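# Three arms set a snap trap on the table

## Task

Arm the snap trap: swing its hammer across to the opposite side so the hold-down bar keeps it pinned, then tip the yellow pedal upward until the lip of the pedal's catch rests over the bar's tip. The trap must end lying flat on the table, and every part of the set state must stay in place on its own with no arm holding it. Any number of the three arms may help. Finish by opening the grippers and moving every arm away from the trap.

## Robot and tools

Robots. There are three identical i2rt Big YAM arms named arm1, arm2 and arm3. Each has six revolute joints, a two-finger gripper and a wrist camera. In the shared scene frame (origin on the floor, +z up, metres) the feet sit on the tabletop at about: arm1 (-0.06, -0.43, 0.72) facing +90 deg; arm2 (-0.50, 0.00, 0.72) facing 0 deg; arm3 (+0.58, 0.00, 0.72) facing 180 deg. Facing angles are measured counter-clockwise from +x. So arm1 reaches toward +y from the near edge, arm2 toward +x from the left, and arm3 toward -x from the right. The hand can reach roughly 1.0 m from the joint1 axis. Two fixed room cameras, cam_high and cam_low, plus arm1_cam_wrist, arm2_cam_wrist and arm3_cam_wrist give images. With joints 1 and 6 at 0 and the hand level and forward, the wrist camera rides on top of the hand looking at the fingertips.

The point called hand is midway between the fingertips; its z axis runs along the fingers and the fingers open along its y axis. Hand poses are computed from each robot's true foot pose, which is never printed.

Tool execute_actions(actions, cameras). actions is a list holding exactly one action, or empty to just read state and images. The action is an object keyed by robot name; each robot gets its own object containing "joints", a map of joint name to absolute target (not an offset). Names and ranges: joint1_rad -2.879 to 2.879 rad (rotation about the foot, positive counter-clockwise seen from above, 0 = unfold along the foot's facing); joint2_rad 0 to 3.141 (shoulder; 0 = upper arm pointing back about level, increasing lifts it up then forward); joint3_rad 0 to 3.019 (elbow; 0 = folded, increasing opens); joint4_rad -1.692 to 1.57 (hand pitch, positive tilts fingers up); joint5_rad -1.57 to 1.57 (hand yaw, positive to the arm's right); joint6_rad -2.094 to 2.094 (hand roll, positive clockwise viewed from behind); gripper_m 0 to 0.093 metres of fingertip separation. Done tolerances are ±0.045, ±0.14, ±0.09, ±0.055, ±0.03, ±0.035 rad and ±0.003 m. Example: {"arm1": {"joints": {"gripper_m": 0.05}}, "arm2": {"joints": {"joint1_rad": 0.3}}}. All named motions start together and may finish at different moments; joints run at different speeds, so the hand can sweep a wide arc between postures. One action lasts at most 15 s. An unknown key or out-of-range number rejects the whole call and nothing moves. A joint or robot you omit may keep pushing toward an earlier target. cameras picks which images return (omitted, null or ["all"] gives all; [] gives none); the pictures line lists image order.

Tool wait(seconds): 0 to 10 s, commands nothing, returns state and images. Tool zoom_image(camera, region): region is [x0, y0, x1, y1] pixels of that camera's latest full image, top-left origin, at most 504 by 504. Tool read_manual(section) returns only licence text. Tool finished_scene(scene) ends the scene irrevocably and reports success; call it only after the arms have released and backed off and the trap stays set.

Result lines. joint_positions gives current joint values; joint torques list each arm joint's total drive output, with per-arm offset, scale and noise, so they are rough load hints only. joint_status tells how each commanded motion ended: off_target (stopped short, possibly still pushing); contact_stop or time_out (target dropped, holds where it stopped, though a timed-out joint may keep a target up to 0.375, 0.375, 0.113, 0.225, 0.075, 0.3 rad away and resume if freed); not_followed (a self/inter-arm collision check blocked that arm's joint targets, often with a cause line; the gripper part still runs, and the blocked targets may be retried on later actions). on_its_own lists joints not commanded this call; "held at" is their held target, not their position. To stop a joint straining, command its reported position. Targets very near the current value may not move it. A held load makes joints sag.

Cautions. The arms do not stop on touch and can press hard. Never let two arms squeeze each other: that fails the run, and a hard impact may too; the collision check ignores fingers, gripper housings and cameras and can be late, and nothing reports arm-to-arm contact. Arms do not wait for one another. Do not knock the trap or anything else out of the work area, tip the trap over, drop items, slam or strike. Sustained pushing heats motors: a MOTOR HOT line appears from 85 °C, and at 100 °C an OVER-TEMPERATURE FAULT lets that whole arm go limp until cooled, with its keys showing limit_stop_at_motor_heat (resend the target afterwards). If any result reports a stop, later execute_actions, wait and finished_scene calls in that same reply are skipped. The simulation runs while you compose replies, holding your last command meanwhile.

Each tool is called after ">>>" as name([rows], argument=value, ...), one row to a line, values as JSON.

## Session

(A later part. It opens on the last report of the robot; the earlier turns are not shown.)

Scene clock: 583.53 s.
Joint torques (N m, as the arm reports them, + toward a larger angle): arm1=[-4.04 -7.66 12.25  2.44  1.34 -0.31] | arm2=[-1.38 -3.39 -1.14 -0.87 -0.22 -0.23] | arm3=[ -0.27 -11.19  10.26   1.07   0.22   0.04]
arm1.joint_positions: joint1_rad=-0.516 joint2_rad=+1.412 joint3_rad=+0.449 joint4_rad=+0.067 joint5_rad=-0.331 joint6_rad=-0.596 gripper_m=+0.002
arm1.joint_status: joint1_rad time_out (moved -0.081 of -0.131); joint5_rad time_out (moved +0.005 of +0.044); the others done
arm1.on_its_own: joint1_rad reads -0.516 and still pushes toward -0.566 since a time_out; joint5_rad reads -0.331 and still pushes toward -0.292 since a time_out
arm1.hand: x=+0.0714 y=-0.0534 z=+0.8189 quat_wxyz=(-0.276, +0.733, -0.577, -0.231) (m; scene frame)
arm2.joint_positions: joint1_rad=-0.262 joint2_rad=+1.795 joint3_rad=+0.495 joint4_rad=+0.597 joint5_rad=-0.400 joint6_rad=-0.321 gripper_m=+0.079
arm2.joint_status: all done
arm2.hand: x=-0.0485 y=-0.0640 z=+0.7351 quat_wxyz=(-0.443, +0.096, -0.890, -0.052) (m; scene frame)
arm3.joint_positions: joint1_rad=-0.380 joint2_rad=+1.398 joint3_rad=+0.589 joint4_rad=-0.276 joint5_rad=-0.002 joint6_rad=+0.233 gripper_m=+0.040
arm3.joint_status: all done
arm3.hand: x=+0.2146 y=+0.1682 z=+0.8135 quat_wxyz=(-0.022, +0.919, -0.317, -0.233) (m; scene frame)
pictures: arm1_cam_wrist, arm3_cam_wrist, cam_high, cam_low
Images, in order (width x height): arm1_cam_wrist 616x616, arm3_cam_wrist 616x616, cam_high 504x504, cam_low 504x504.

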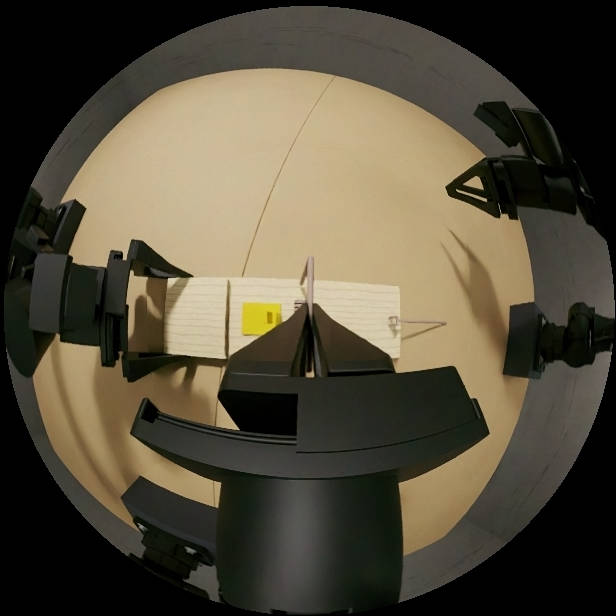

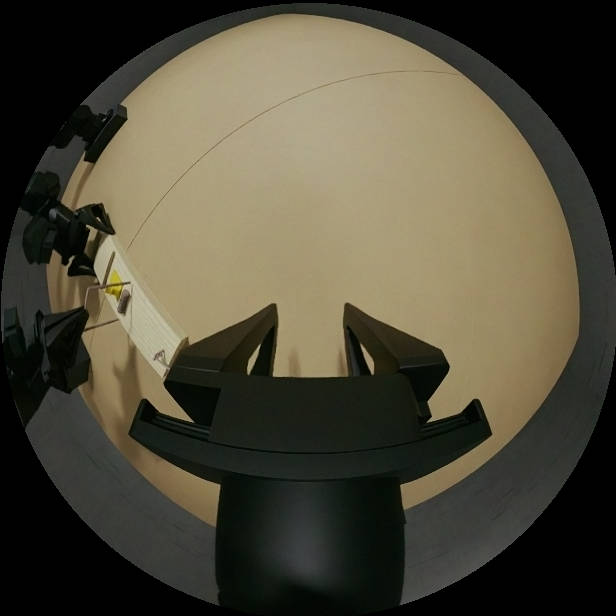

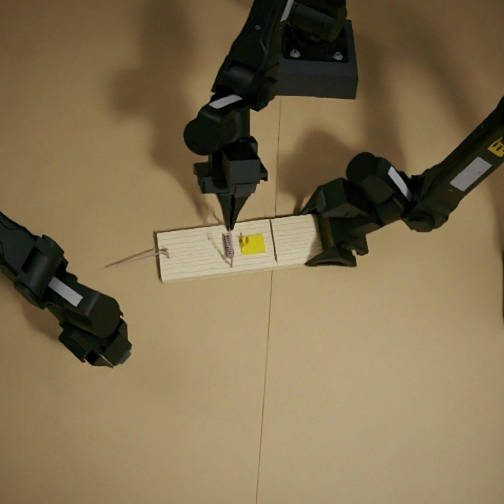

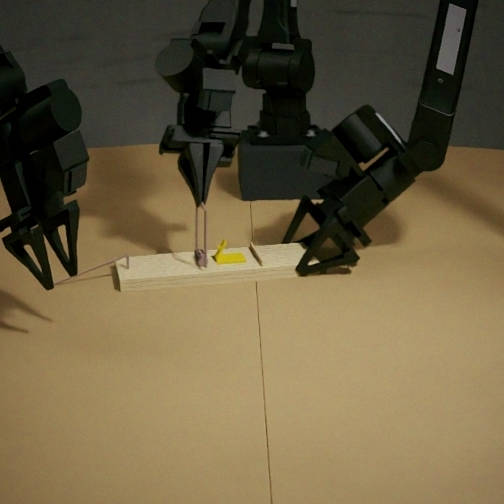

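>>> execute_actions([
  {"arm1": {"joints": {"joint1_rad": -0.638, "joint2_rad": 1.554, "joint4_rad": 0.147, "joint6_rad": -0.725}}, "arm3": {"joints": {"joint2_rad": 1.50, "joint5_rad": -1.128}}},
], cameras=["arm1_cam_wrist", "arm3_cam_wrist", "cam_high", "cam_low"])

Scene clock: 611.57 s.
Joint torques (N m, as the arm reports them, + toward a larger angle): arm1=[-3.47 -5.53  8.42  2.39  1.45 -0.26] | arm2=[-1.56 -3.77 -1.12 -0.82 -0.2  -0.25] | arm3=[ -0.23 -11.19   9.32   0.81  -0.76  -0.03]
arm1.joint_positions: joint1_rad=-0.599 joint2_rad=+1.516 joint3_rad=+0.494 joint4_rad=+0.135 joint5_rad=-0.333 joint6_rad=-0.700 gripper_m=+0.002
arm1.joint_status: all done
arm1.on_its_own: joint5_rad reads -0.333 and still pushes toward -0.292 since a time_out
arm1.hand: x=+0.1137 y=-0.0463 z=+0.8048 quat_wxyz=(-0.300, +0.739, -0.567, -0.205) (m; scene frame)
arm2.joint_positions: joint1_rad=-0.262 joint2_rad=+1.795 joint3_rad=+0.495 joint4_rad=+0.597 joint5_rad=-0.400 joint6_rad=-0.321 gripper_m=+0.079
arm2.joint_status: not commanded
arm2.hand: x=-0.0485 y=-0.0640 z=+0.7351 quat_wxyz=(-0.443, +0.096, -0.890, -0.052) (m; scene frame)
arm3.joint_positions: joint1_rad=-0.380 joint2_rad=+1.492 joint3_rad=+0.589 joint4_rad=-0.277 joint5_rad=-1.124 joint6_rad=+0.234 gripper_m=+0.040
arm3.joint_status: all done
arm3.hand: x=+0.1941 y=+0.0073 z=+0.8691 quat_wxyz=(+0.505, +0.818, -0.177, -0.209) (m; scene frame)
pictures: arm1_cam_wrist, arm3_cam_wrist, cam_high, cam_low
Images, in order (width x height): arm1_cam_wrist 616x616, arm3_cam_wrist 616x616, cam_high 504x504, cam_low 504x504.

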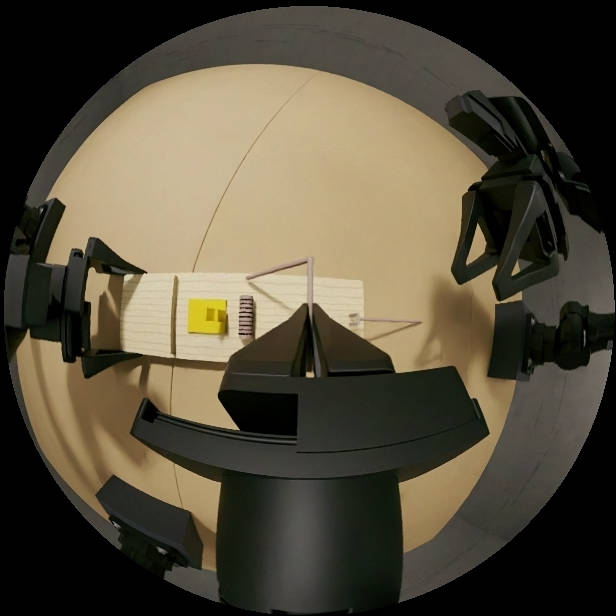

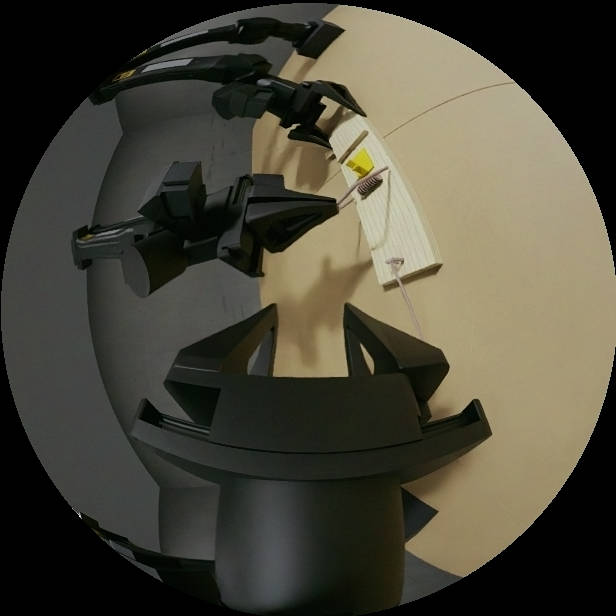

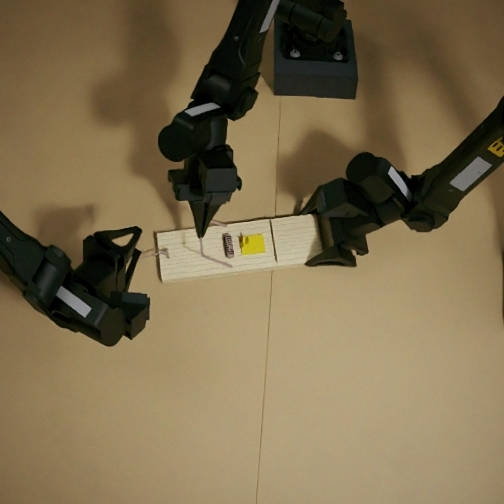

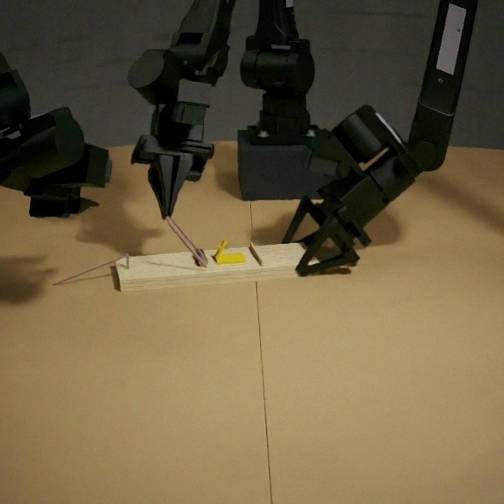

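>>> execute_actions(actions=[])

Scene clock: 632.13 s.
Joint torques (N m, as the arm reports them, + toward a larger angle): arm1=[-3.59 -5.43  8.34  2.41  1.46 -0.25] | arm2=[-1.56 -3.47 -1.14 -0.9  -0.22 -0.25] | arm3=[ -0.24 -11.23   9.33   0.83  -0.76  -0.03]
arm1.joint_positions: joint1_rad=-0.599 joint2_rad=+1.516 joint3_rad=+0.494 joint4_rad=+0.135 joint5_rad=-0.333 joint6_rad=-0.700 gripper_m=+0.002
arm1.joint_status: all done
arm1.on_its_own: joint5_rad reads -0.333 and still pushes toward -0.292 since a time_out
arm1.hand: x=+0.1137 y=-0.0463 z=+0.8048 quat_wxyz=(-0.300, +0.739, -0.567, -0.205) (m; scene frame)
arm2.joint_positions: joint1_rad=-0.262 joint2_rad=+1.795 joint3_rad=+0.495 joint4_rad=+0.597 joint5_rad=-0.400 joint6_rad=-0.321 gripper_m=+0.079
arm2.joint_status: not commanded
arm2.hand: x=-0.0485 y=-0.0640 z=+0.7351 quat_wxyz=(-0.443, +0.096, -0.890, -0.052) (m; scene frame)
arm3.joint_positions: joint1_rad=-0.380 joint2_rad=+1.492 joint3_rad=+0.589 joint4_rad=-0.277 joint5_rad=-1.124 joint6_rad=+0.234 gripper_m=+0.040
arm3.joint_status: all done
arm3.hand: x=+0.1941 y=+0.0073 z=+0.8691 quat_wxyz=(+0.505, +0.818, -0.177, -0.209) (m; scene frame)
pictures: arm1_cam_wrist, arm2_cam_wrist, arm3_cam_wrist, cam_high, cam_low
Images, in order (width x height): arm1_cam_wrist 616x616, arm2_cam_wrist 616x616, arm3_cam_wrist 616x616, cam_high 504x504, cam_low 504x504.

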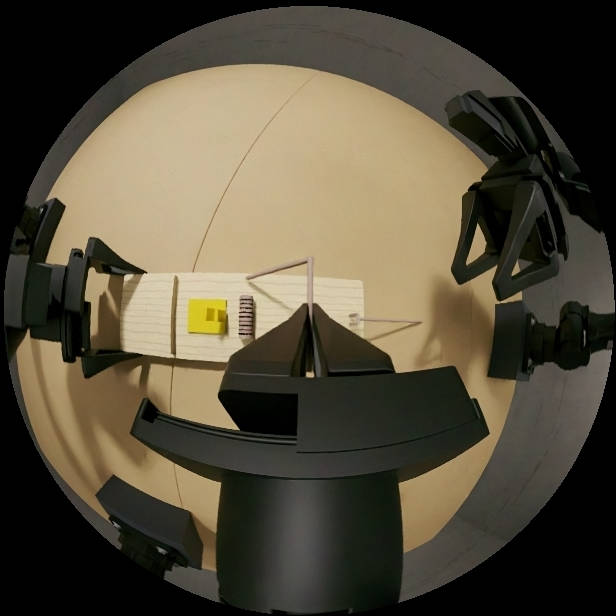

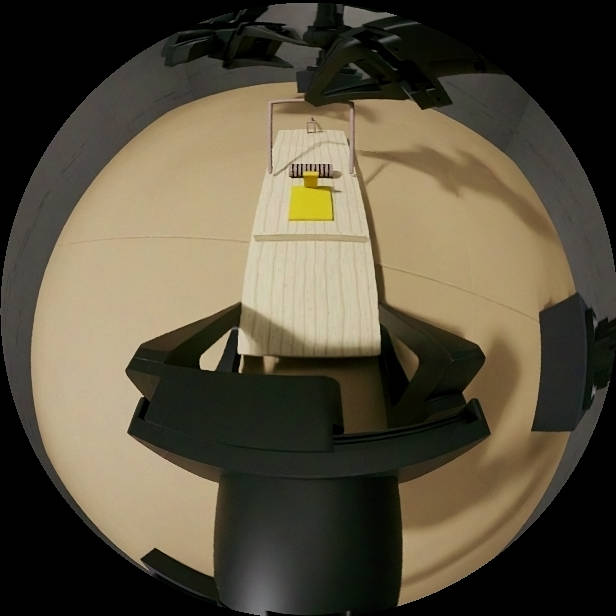

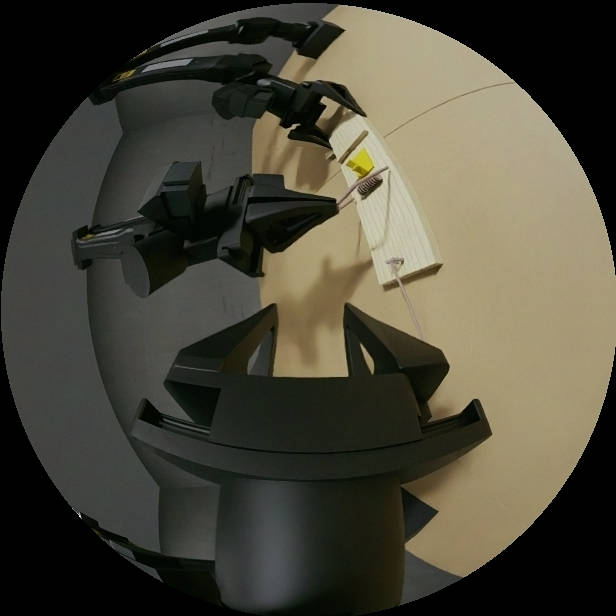

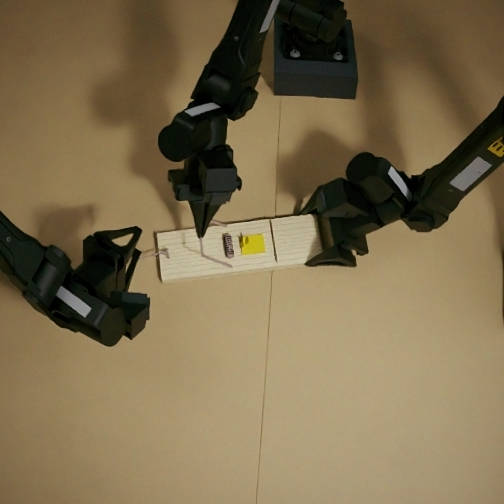

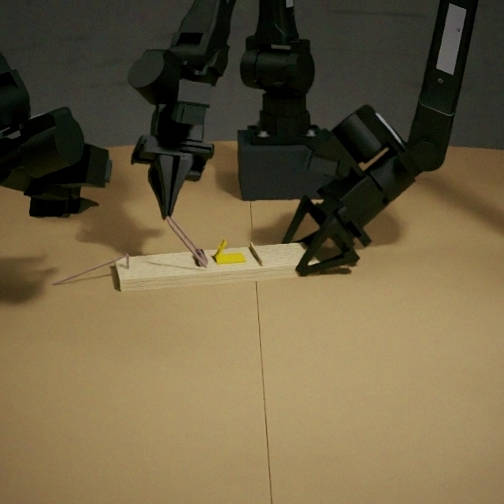

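>>> zoom_image(camera="cam_low", region=[20, 180, 280, 310])

>>> zoom_image(camera="arm3_cam_wrist", region=[230, 130, 480, 380])

Region (20, 180, 280, 310) of cam_low's 504x504 image, scaled by 1.938, with more detail than that image has.

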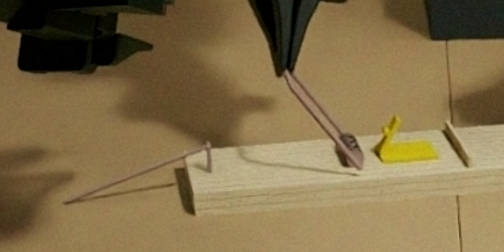

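Region (230, 130, 480, 380) of arm3_cam_wrist's 616x616 image, scaled by 2.016, with more detail than that image has.

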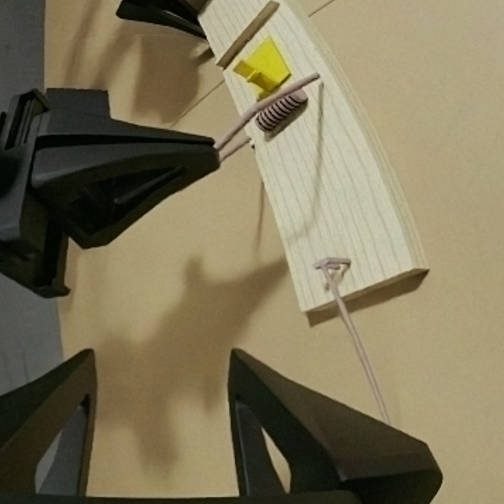

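>>> zoom_image(camera="cam_low", region=[40, 240, 160, 300])

>>> zoom_image(camera="cam_low", region=[170, 225, 270, 285])

Region (40, 240, 160, 300) of cam_low's 504x504 image, scaled by 4.200, with more detail than that image has.

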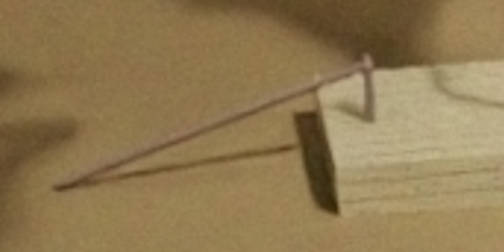

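Region (170, 225, 270, 285) of cam_low's 504x504 image, scaled by 5.040, with more detail than that image has; it fills the top 302 rows of this view, and the rest is white.

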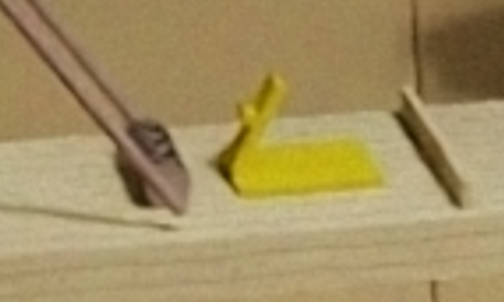

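>>> zoom_image(camera="arm3_cam_wrist", region=[350, 230, 470, 350])

>>> zoom_image(camera="cam_high", region=[60, 170, 280, 350])

Region (350, 230, 470, 350) of arm3_cam_wrist's 616x616 image, scaled by 4.200, with more detail than that image has.

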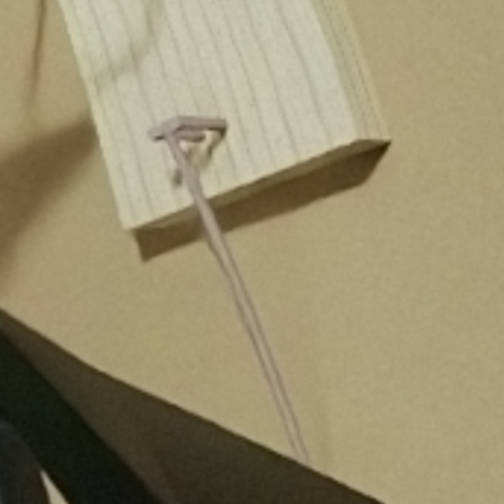

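Region (60, 170, 280, 350) of cam_high's 504x504 image, scaled by 2.291, with more detail than that image has; it fills the top 412 rows of this view, and the rest is white.

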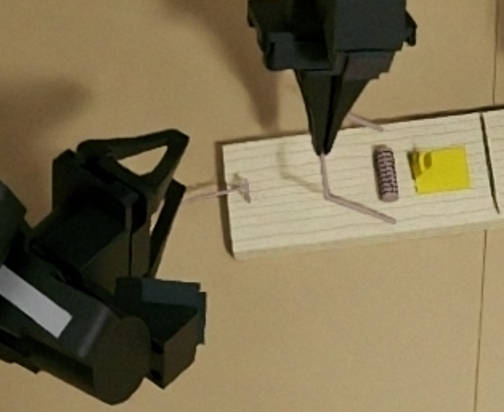

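>>> execute_actions([
  {"arm1": {"joints": {"joint1_rad": -0.658, "joint2_rad": 1.82, "joint3_rad": 0.491, "joint4_rad": 0.336, "joint6_rad": -0.797}}, "arm3": {"joints": {"joint1_rad": -0.415, "joint2_rad": 1.92, "joint3_rad": 0.83, "joint4_rad": -0.64, "joint6_rad": -0.314, "gripper_m": 0.05}}},
])

Scene clock: 753.70 s.
Joint torques (N m, as the arm reports them, + toward a larger angle): arm1=[-2.15 -5.43  2.62  0.57  0.78 -0.25] | arm2=[-1.34 -3.55 -1.13 -0.81 -0.22 -0.26] | arm3=[ -0.67 -15.45   4.9   -0.23  -0.71  -0.16]
arm1.joint_positions: joint1_rad=-0.640 joint2_rad=+1.754 joint3_rad=+0.517 joint4_rad=+0.360 joint5_rad=-0.317 joint6_rad=-0.772 gripper_m=+0.002
arm1.joint_status: all done
arm1.hand: x=+0.1411 y=-0.0415 z=+0.7489 quat_wxyz=(-0.317, +0.746, -0.557, -0.180) (m; scene frame)
arm2.joint_positions: joint1_rad=-0.262 joint2_rad=+1.795 joint3_rad=+0.495 joint4_rad=+0.597 joint5_rad=-0.400 joint6_rad=-0.321 gripper_m=+0.079
arm2.joint_status: not commanded
arm2.hand: x=-0.0485 y=-0.0640 z=+0.7351 quat_wxyz=(-0.443, +0.096, -0.890, -0.052) (m; scene frame)
arm3.joint_positions: joint1_rad=-0.403 joint2_rad=+1.918 joint3_rad=+0.820 joint4_rad=-0.632 joint5_rad=-1.126 joint6_rad=-0.307 gripper_m=+0.050
arm3.joint_status: all done
arm3.hand: x=+0.1846 y=+0.0210 z=+0.7702 quat_wxyz=(+0.521, +0.837, -0.108, -0.129) (m; scene frame)
pictures: arm1_cam_wrist, arm2_cam_wrist, arm3_cam_wrist, cam_high, cam_low
Images, in order (width x height): arm1_cam_wrist 616x616, arm2_cam_wrist 616x616, arm3_cam_wrist 616x616, cam_high 504x504, cam_low 504x504.

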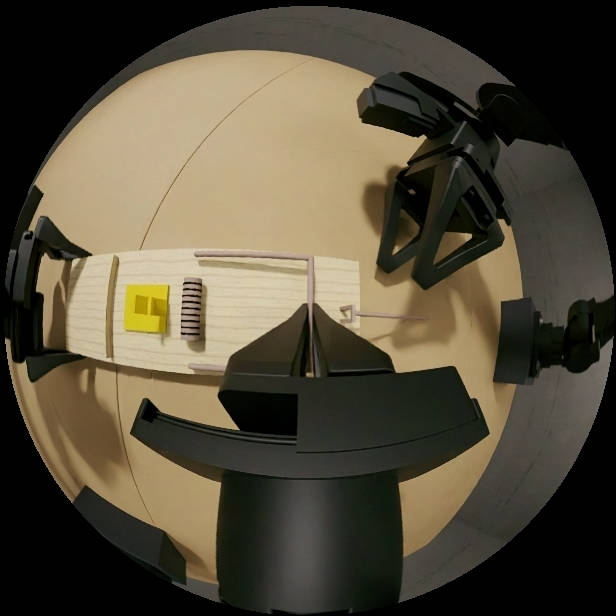

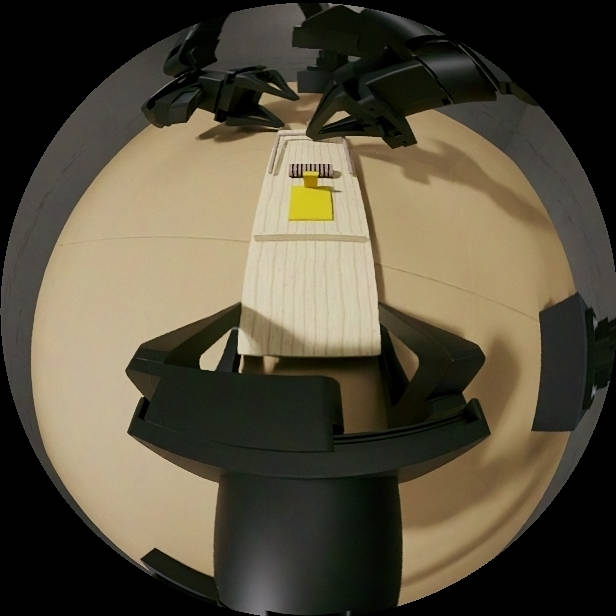

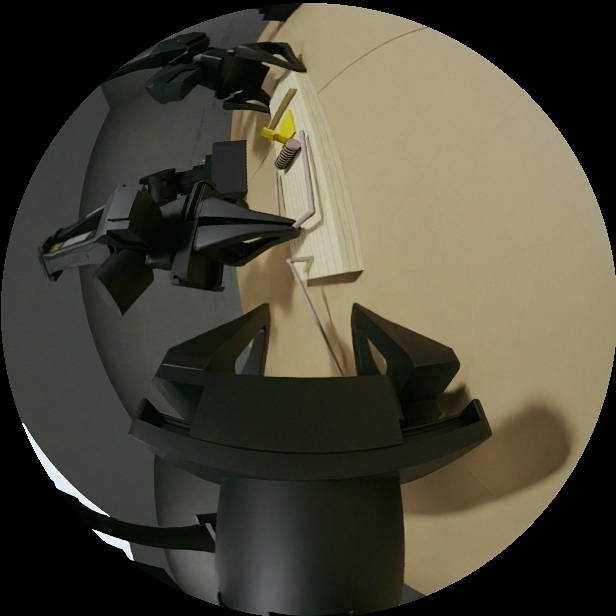

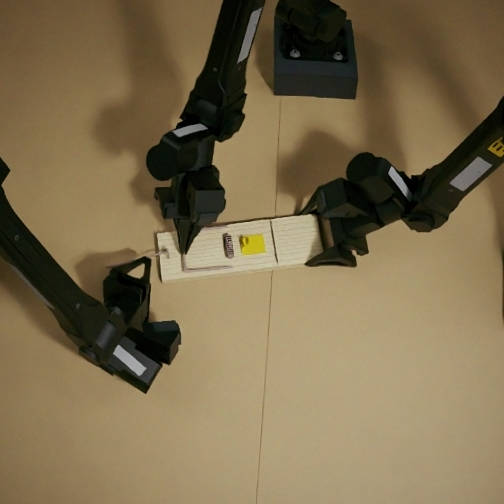

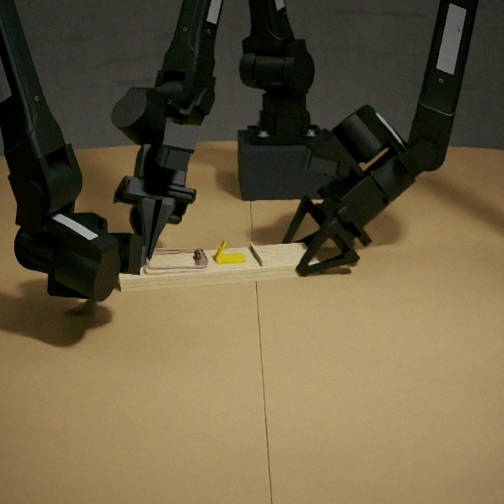

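>>> zoom_image(camera="arm2_cam_wrist", region=[220, 70, 420, 200])

>>> zoom_image(camera="arm1_cam_wrist", region=[170, 200, 470, 400])

>>> zoom_image(camera="arm3_cam_wrist", region=[240, 200, 420, 380])

Region (220, 70, 420, 200) of arm2_cam_wrist's 616x616 image, scaled by 2.520, with more detail than that image has; it fills the top 328 rows of this view, and the rest is white.

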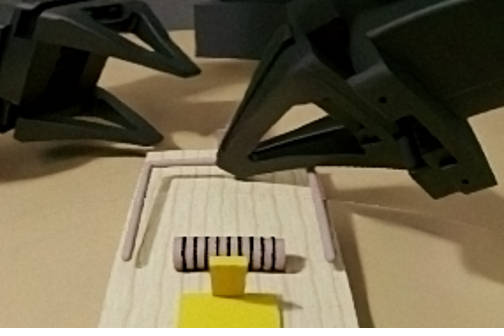

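Region (170, 200, 470, 400) of arm1_cam_wrist's 616x616 image, scaled by 1.680, with more detail than that image has.

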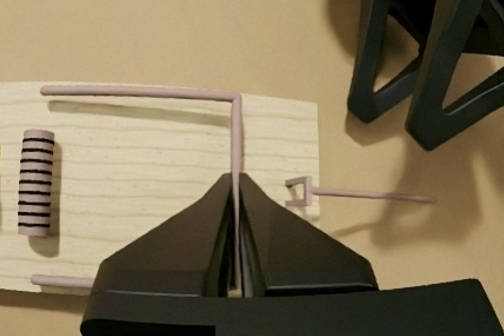

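Region (240, 200, 420, 380) of arm3_cam_wrist's 616x616 image, scaled by 2.800, with more detail than that image has.

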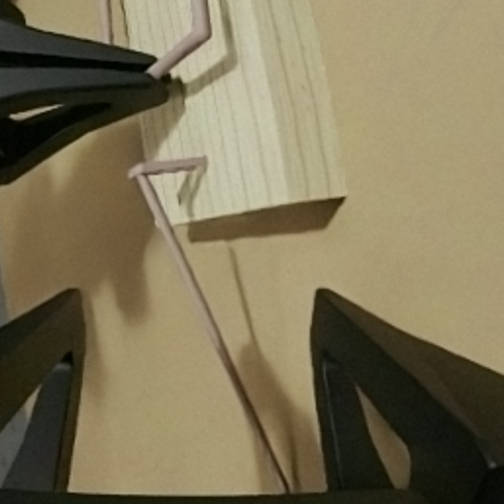

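>>> execute_actions([
  {"arm2": {"joints": {"joint2_rad": 1.55, "joint3_rad": 0.505, "joint4_rad": 0.39, "gripper_m": 0.093}}, "arm3": {"joints": {"joint1_rad": -0.278, "joint2_rad": 1.93}}},
])

Scene clock: 874.77 s.
Joint torques (N m, as the arm reports them, + toward a larger angle): arm1=[-2.33 -5.31  2.58  0.71  0.78 -0.24] | arm2=[-1.46 -6.15  6.16  1.31 -0.19 -0.05] | arm3=[ -0.4  -14.92   4.84  -0.2   -0.72  -0.15]
arm1.joint_positions: joint1_rad=-0.640 joint2_rad=+1.754 joint3_rad=+0.517 joint4_rad=+0.360 joint5_rad=-0.317 joint6_rad=-0.772 gripper_m=+0.002
arm1.joint_status: not commanded
arm1.hand: x=+0.1411 y=-0.0415 z=+0.7489 quat_wxyz=(-0.317, +0.746, -0.557, -0.180) (m; scene frame)
arm2.joint_positions: joint1_rad=-0.262 joint2_rad=+1.544 joint3_rad=+0.499 joint4_rad=+0.395 joint5_rad=-0.400 joint6_rad=-0.340 gripper_m=+0.093
arm2.joint_status: all done
arm2.hand: x=-0.0431 y=-0.0655 z=+0.8086 quat_wxyz=(-0.465, +0.110, -0.877, -0.038) (m; scene frame)
arm3.joint_positions: joint1_rad=-0.272 joint2_rad=+1.918 joint3_rad=+0.820 joint4_rad=-0.632 joint5_rad=-1.126 joint6_rad=-0.308 gripper_m=+0.050
arm3.joint_status: all done
arm3.hand: x=+0.1852 y=-0.0312 z=+0.7705 quat_wxyz=(+0.529, +0.842, -0.052, -0.095) (m; scene frame)
pictures: arm1_cam_wrist, arm2_cam_wrist, arm3_cam_wrist, cam_high, cam_low
Images, in order (width x height): arm1_cam_wrist 616x616, arm2_cam_wrist 616x616, arm3_cam_wrist 616x616, cam_high 504x504, cam_low 504x504.

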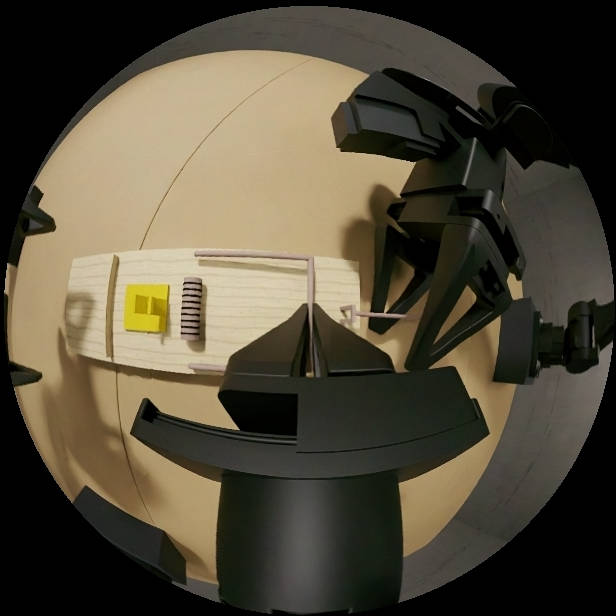

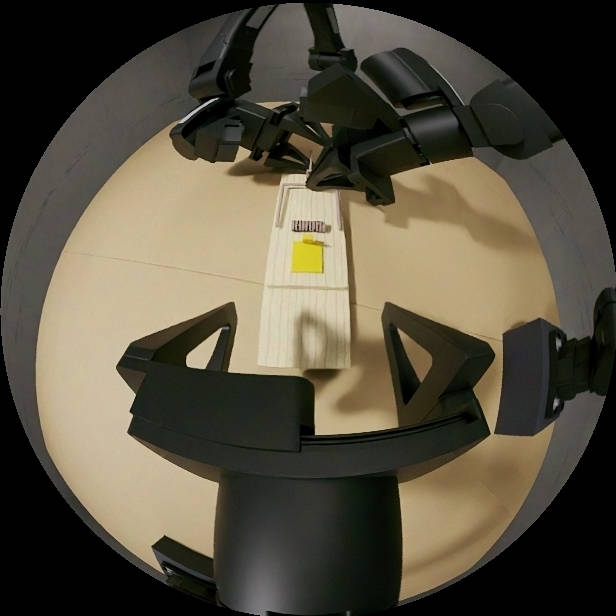

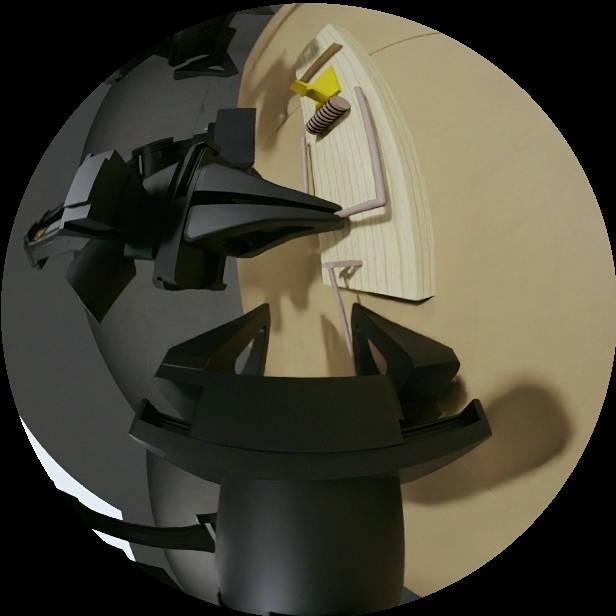

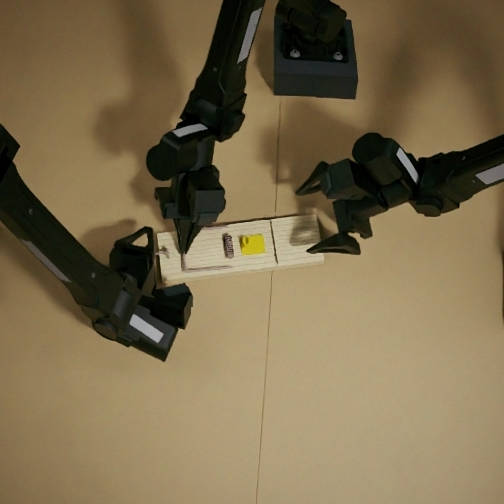

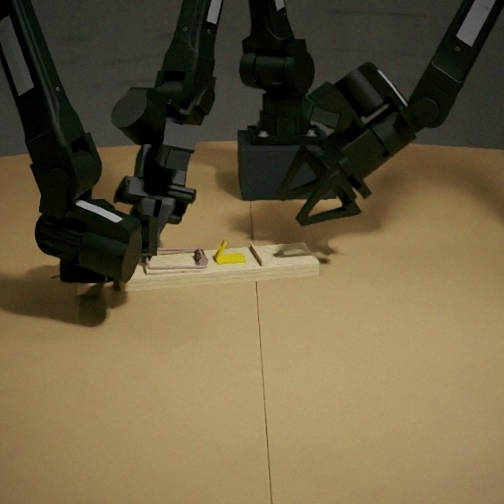

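>>> zoom_image(camera="arm1_cam_wrist", region=[280, 220, 500, 400])

>>> zoom_image(camera="cam_high", region=[80, 170, 260, 320])

Region (280, 220, 500, 400) of arm1_cam_wrist's 616x616 image, scaled by 2.291, with more detail than that image has; it fills the top 412 rows of this view, and the rest is white.

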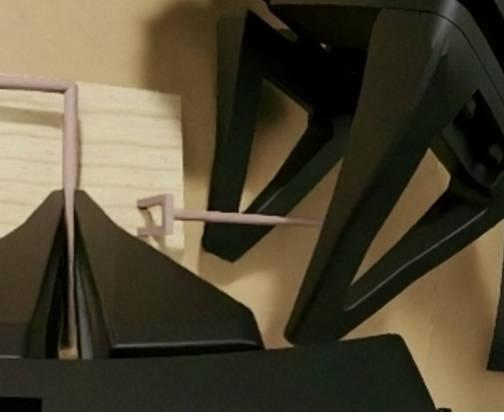

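Region (80, 170, 260, 320) of cam_high's 504x504 image, scaled by 2.800, with more detail than that image has.

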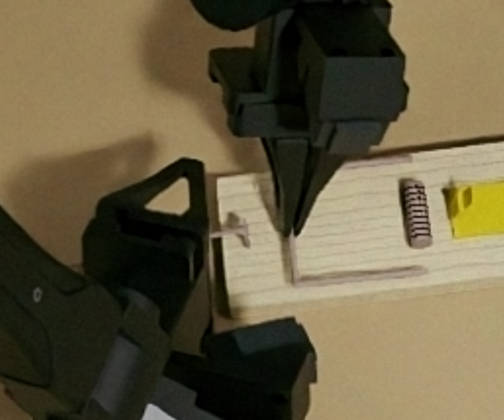

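>>> execute_actions([
  {"arm2": {"joints": {"joint1_rad": -0.21, "joint2_rad": 1.61, "joint3_rad": 0.69, "joint4_rad": 0.08, "joint5_rad": -0.30, "joint6_rad": -0.67, "gripper_m": 0.0}}, "arm3": {"joints": {"joint1_rad": -0.349, "joint2_rad": 1.745, "joint3_rad": 0.74, "joint4_rad": -0.71, "joint5_rad": -1.363}}},
])

Scene clock: 960.63 s.
Joint torques (N m, as the arm reports them, + toward a larger angle): arm1=[-2.04 -5.09  2.59  0.65  0.78 -0.26] | arm2=[-0.78 -8.12  8.24  0.96 -0.11 -0.19] | arm3=[ -0.02 -13.56   4.79  -0.04  -0.81  -0.16]
arm1.joint_positions: joint1_rad=-0.640 joint2_rad=+1.754 joint3_rad=+0.517 joint4_rad=+0.360 joint5_rad=-0.317 joint6_rad=-0.772 gripper_m=+0.002
arm1.joint_status: not commanded
arm1.hand: x=+0.1411 y=-0.0415 z=+0.7489 quat_wxyz=(-0.317, +0.746, -0.557, -0.180) (m; scene frame)
arm2.joint_positions: joint1_rad=-0.212 joint2_rad=+1.613 joint3_rad=+0.663 joint4_rad=+0.086 joint5_rad=-0.302 joint6_rad=-0.657 gripper_m=+0.001
arm2.joint_status: all done
arm2.hand: x=-0.0188 y=-0.0643 z=+0.7830 quat_wxyz=(-0.366, +0.243, -0.898, +0.016) (m; scene frame)
arm3.joint_positions: joint1_rad=-0.347 joint2_rad=+1.736 joint3_rad=+0.741 joint4_rad=-0.703 joint5_rad=-1.361 joint6_rad=-0.308 gripper_m=+0.050
arm3.joint_status: all done
arm3.hand: x=+0.1961 y=-0.0206 z=+0.8565 quat_wxyz=(+0.608, +0.773, -0.079, -0.165) (m; scene frame)
pictures: arm1_cam_wrist, arm2_cam_wrist, arm3_cam_wrist, cam_high, cam_low
Images, in order (width x height): arm1_cam_wrist 616x616, arm2_cam_wrist 616x616, arm3_cam_wrist 616x616, cam_high 504x504, cam_low 504x504.

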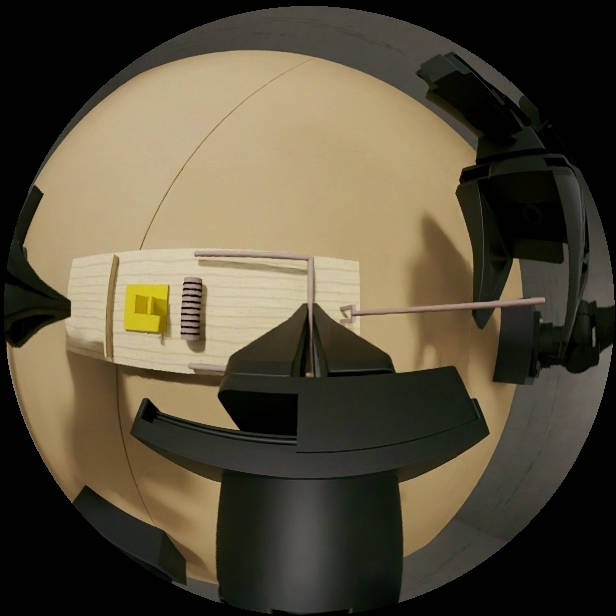

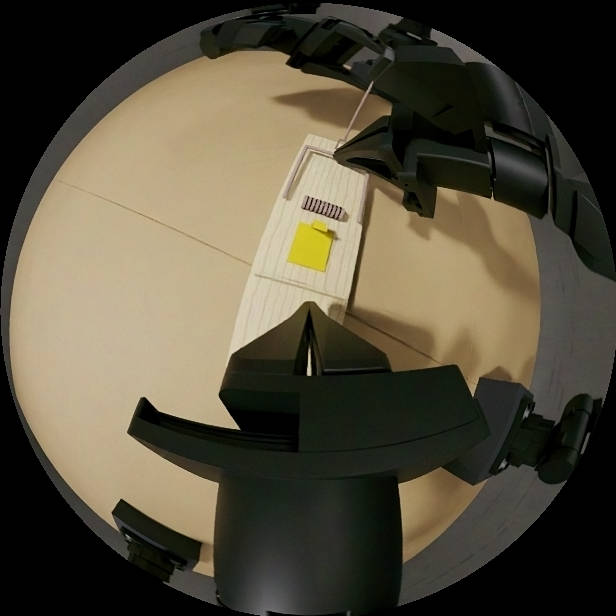

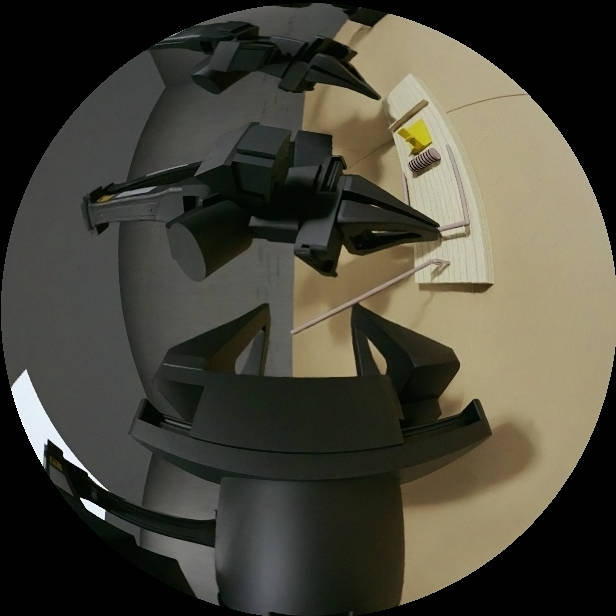

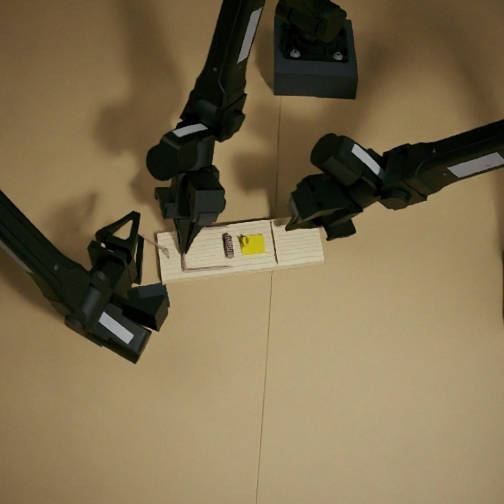

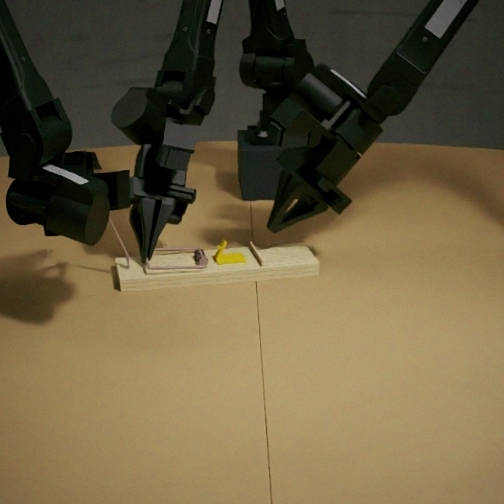

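>>> zoom_image(camera="arm3_cam_wrist", region=[250, 200, 500, 380])

>>> zoom_image(camera="arm1_cam_wrist", region=[420, 230, 600, 400])

>>> zoom_image(camera="arm2_cam_wrist", region=[270, 20, 450, 190])

Region (250, 200, 500, 380) of arm3_cam_wrist's 616x616 image, scaled by 2.016, with more detail than that image has; it fills the top 363 rows of this view, and the rest is white.

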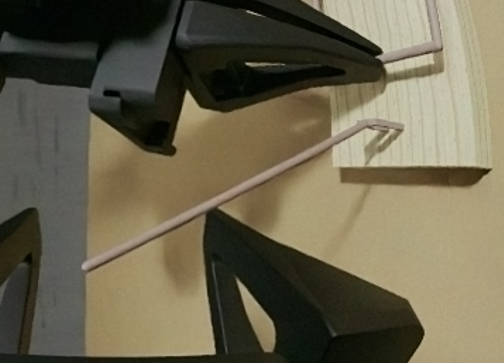

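Region (420, 230, 600, 400) of arm1_cam_wrist's 616x616 image, scaled by 2.800, with more detail than that image has.

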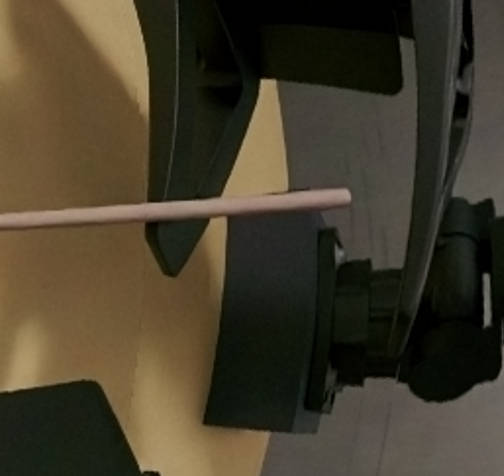

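Region (270, 20, 450, 190) of arm2_cam_wrist's 616x616 image, scaled by 2.800, with more detail than that image has.

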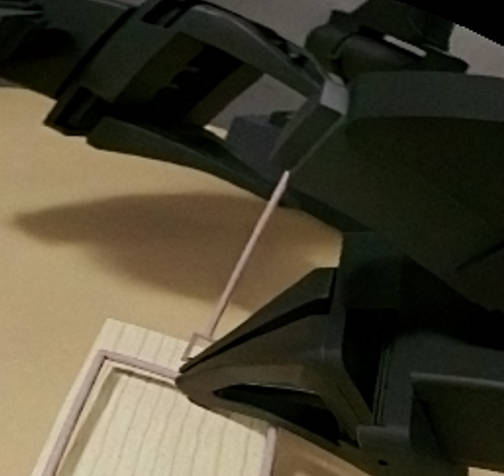

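>>> execute_actions([
  {"arm2": {"joints": {"joint1_rad": -0.16, "joint2_rad": 1.665, "joint3_rad": 0.865, "joint4_rad": -0.21, "joint5_rad": -0.21, "joint6_rad": -0.97}}, "arm3": {"joints": {"joint1_rad": -0.275, "joint2_rad": 1.808, "joint3_rad": 0.857, "gripper_m": 0.088}}},
])

Scene clock: 1026.77 s.
Joint torques (N m, as the arm reports them, + toward a larger angle): arm1=[-1.86 -5.34  2.51  0.67  0.74 -0.24] | arm2=[-1.12 -9.26  9.09  0.68 -0.11 -0.18] | arm3=[  0.39 -14.53   7.15   0.01  -0.8   -0.16]
arm1.joint_positions: joint1_rad=-0.640 joint2_rad=+1.754 joint3_rad=+0.517 joint4_rad=+0.360 joint5_rad=-0.316 joint6_rad=-0.773 gripper_m=+0.002
arm1.joint_status: not commanded
arm1.hand: x=+0.1412 y=-0.0415 z=+0.7489 quat_wxyz=(-0.317, +0.746, -0.557, -0.180) (m; scene frame)
arm2.joint_positions: joint1_rad=-0.161 joint2_rad=+1.665 joint3_rad=+0.834 joint4_rad=-0.203 joint5_rad=-0.212 joint6_rad=-0.958 gripper_m=+0.001
arm2.joint_status: all done
arm2.hand: x=+0.0041 y=-0.0586 z=+0.7791 quat_wxyz=(-0.274, +0.386, -0.879, +0.052) (m; scene frame)
arm3.joint_positions: joint1_rad=-0.278 joint2_rad=+1.792 joint3_rad=+0.834 joint4_rad=-0.704 joint5_rad=-1.361 joint6_rad=-0.308 gripper_m=+0.088
arm3.joint_status: all done
arm3.hand: x=+0.1647 y=-0.0352 z=+0.8560 quat_wxyz=(+0.610, +0.775, -0.041, -0.158) (m; scene frame)
pictures: arm1_cam_wrist, arm2_cam_wrist, arm3_cam_wrist, cam_high, cam_low
Images, in order (width x height): arm1_cam_wrist 616x616, arm2_cam_wrist 616x616, arm3_cam_wrist 616x616, cam_high 504x504, cam_low 504x504.

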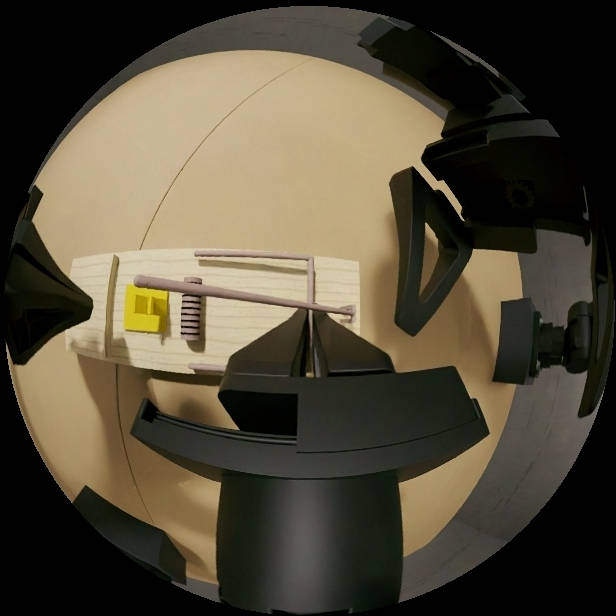

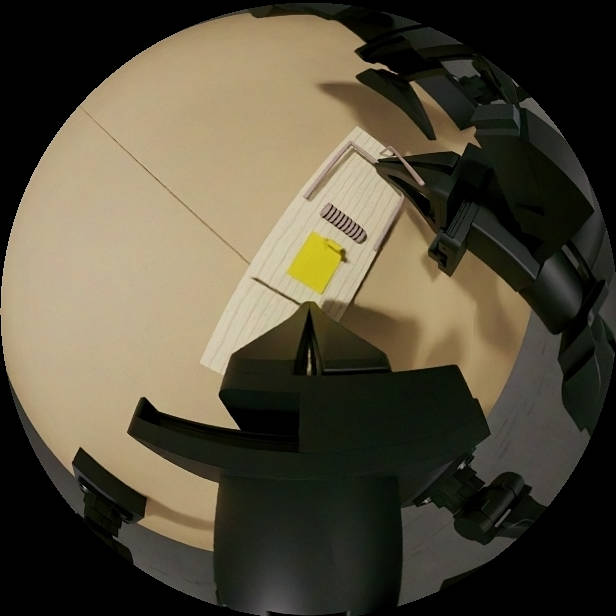

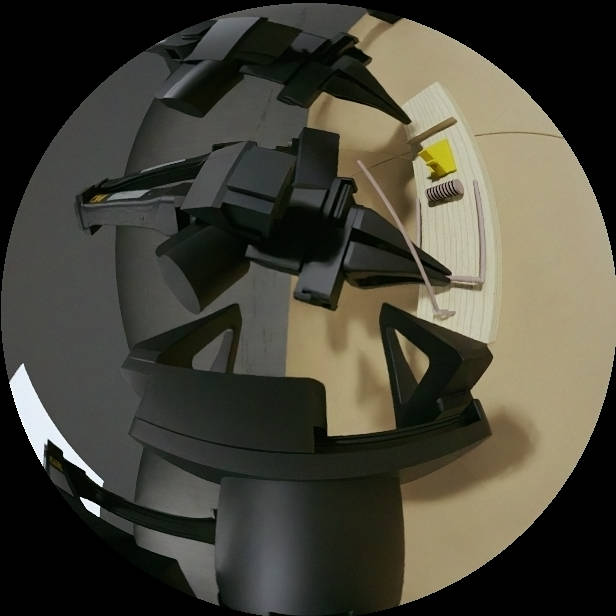

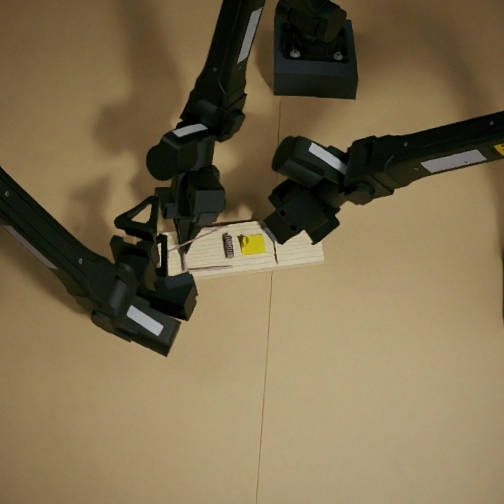

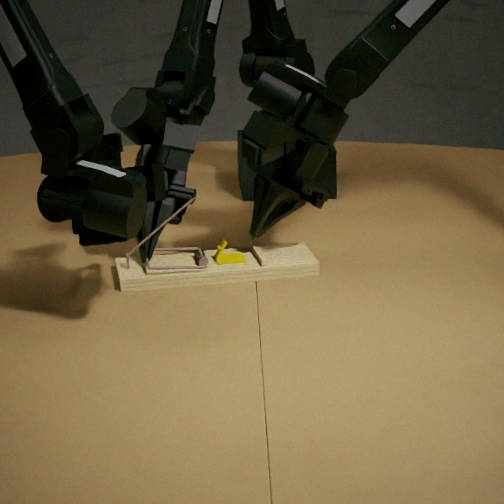

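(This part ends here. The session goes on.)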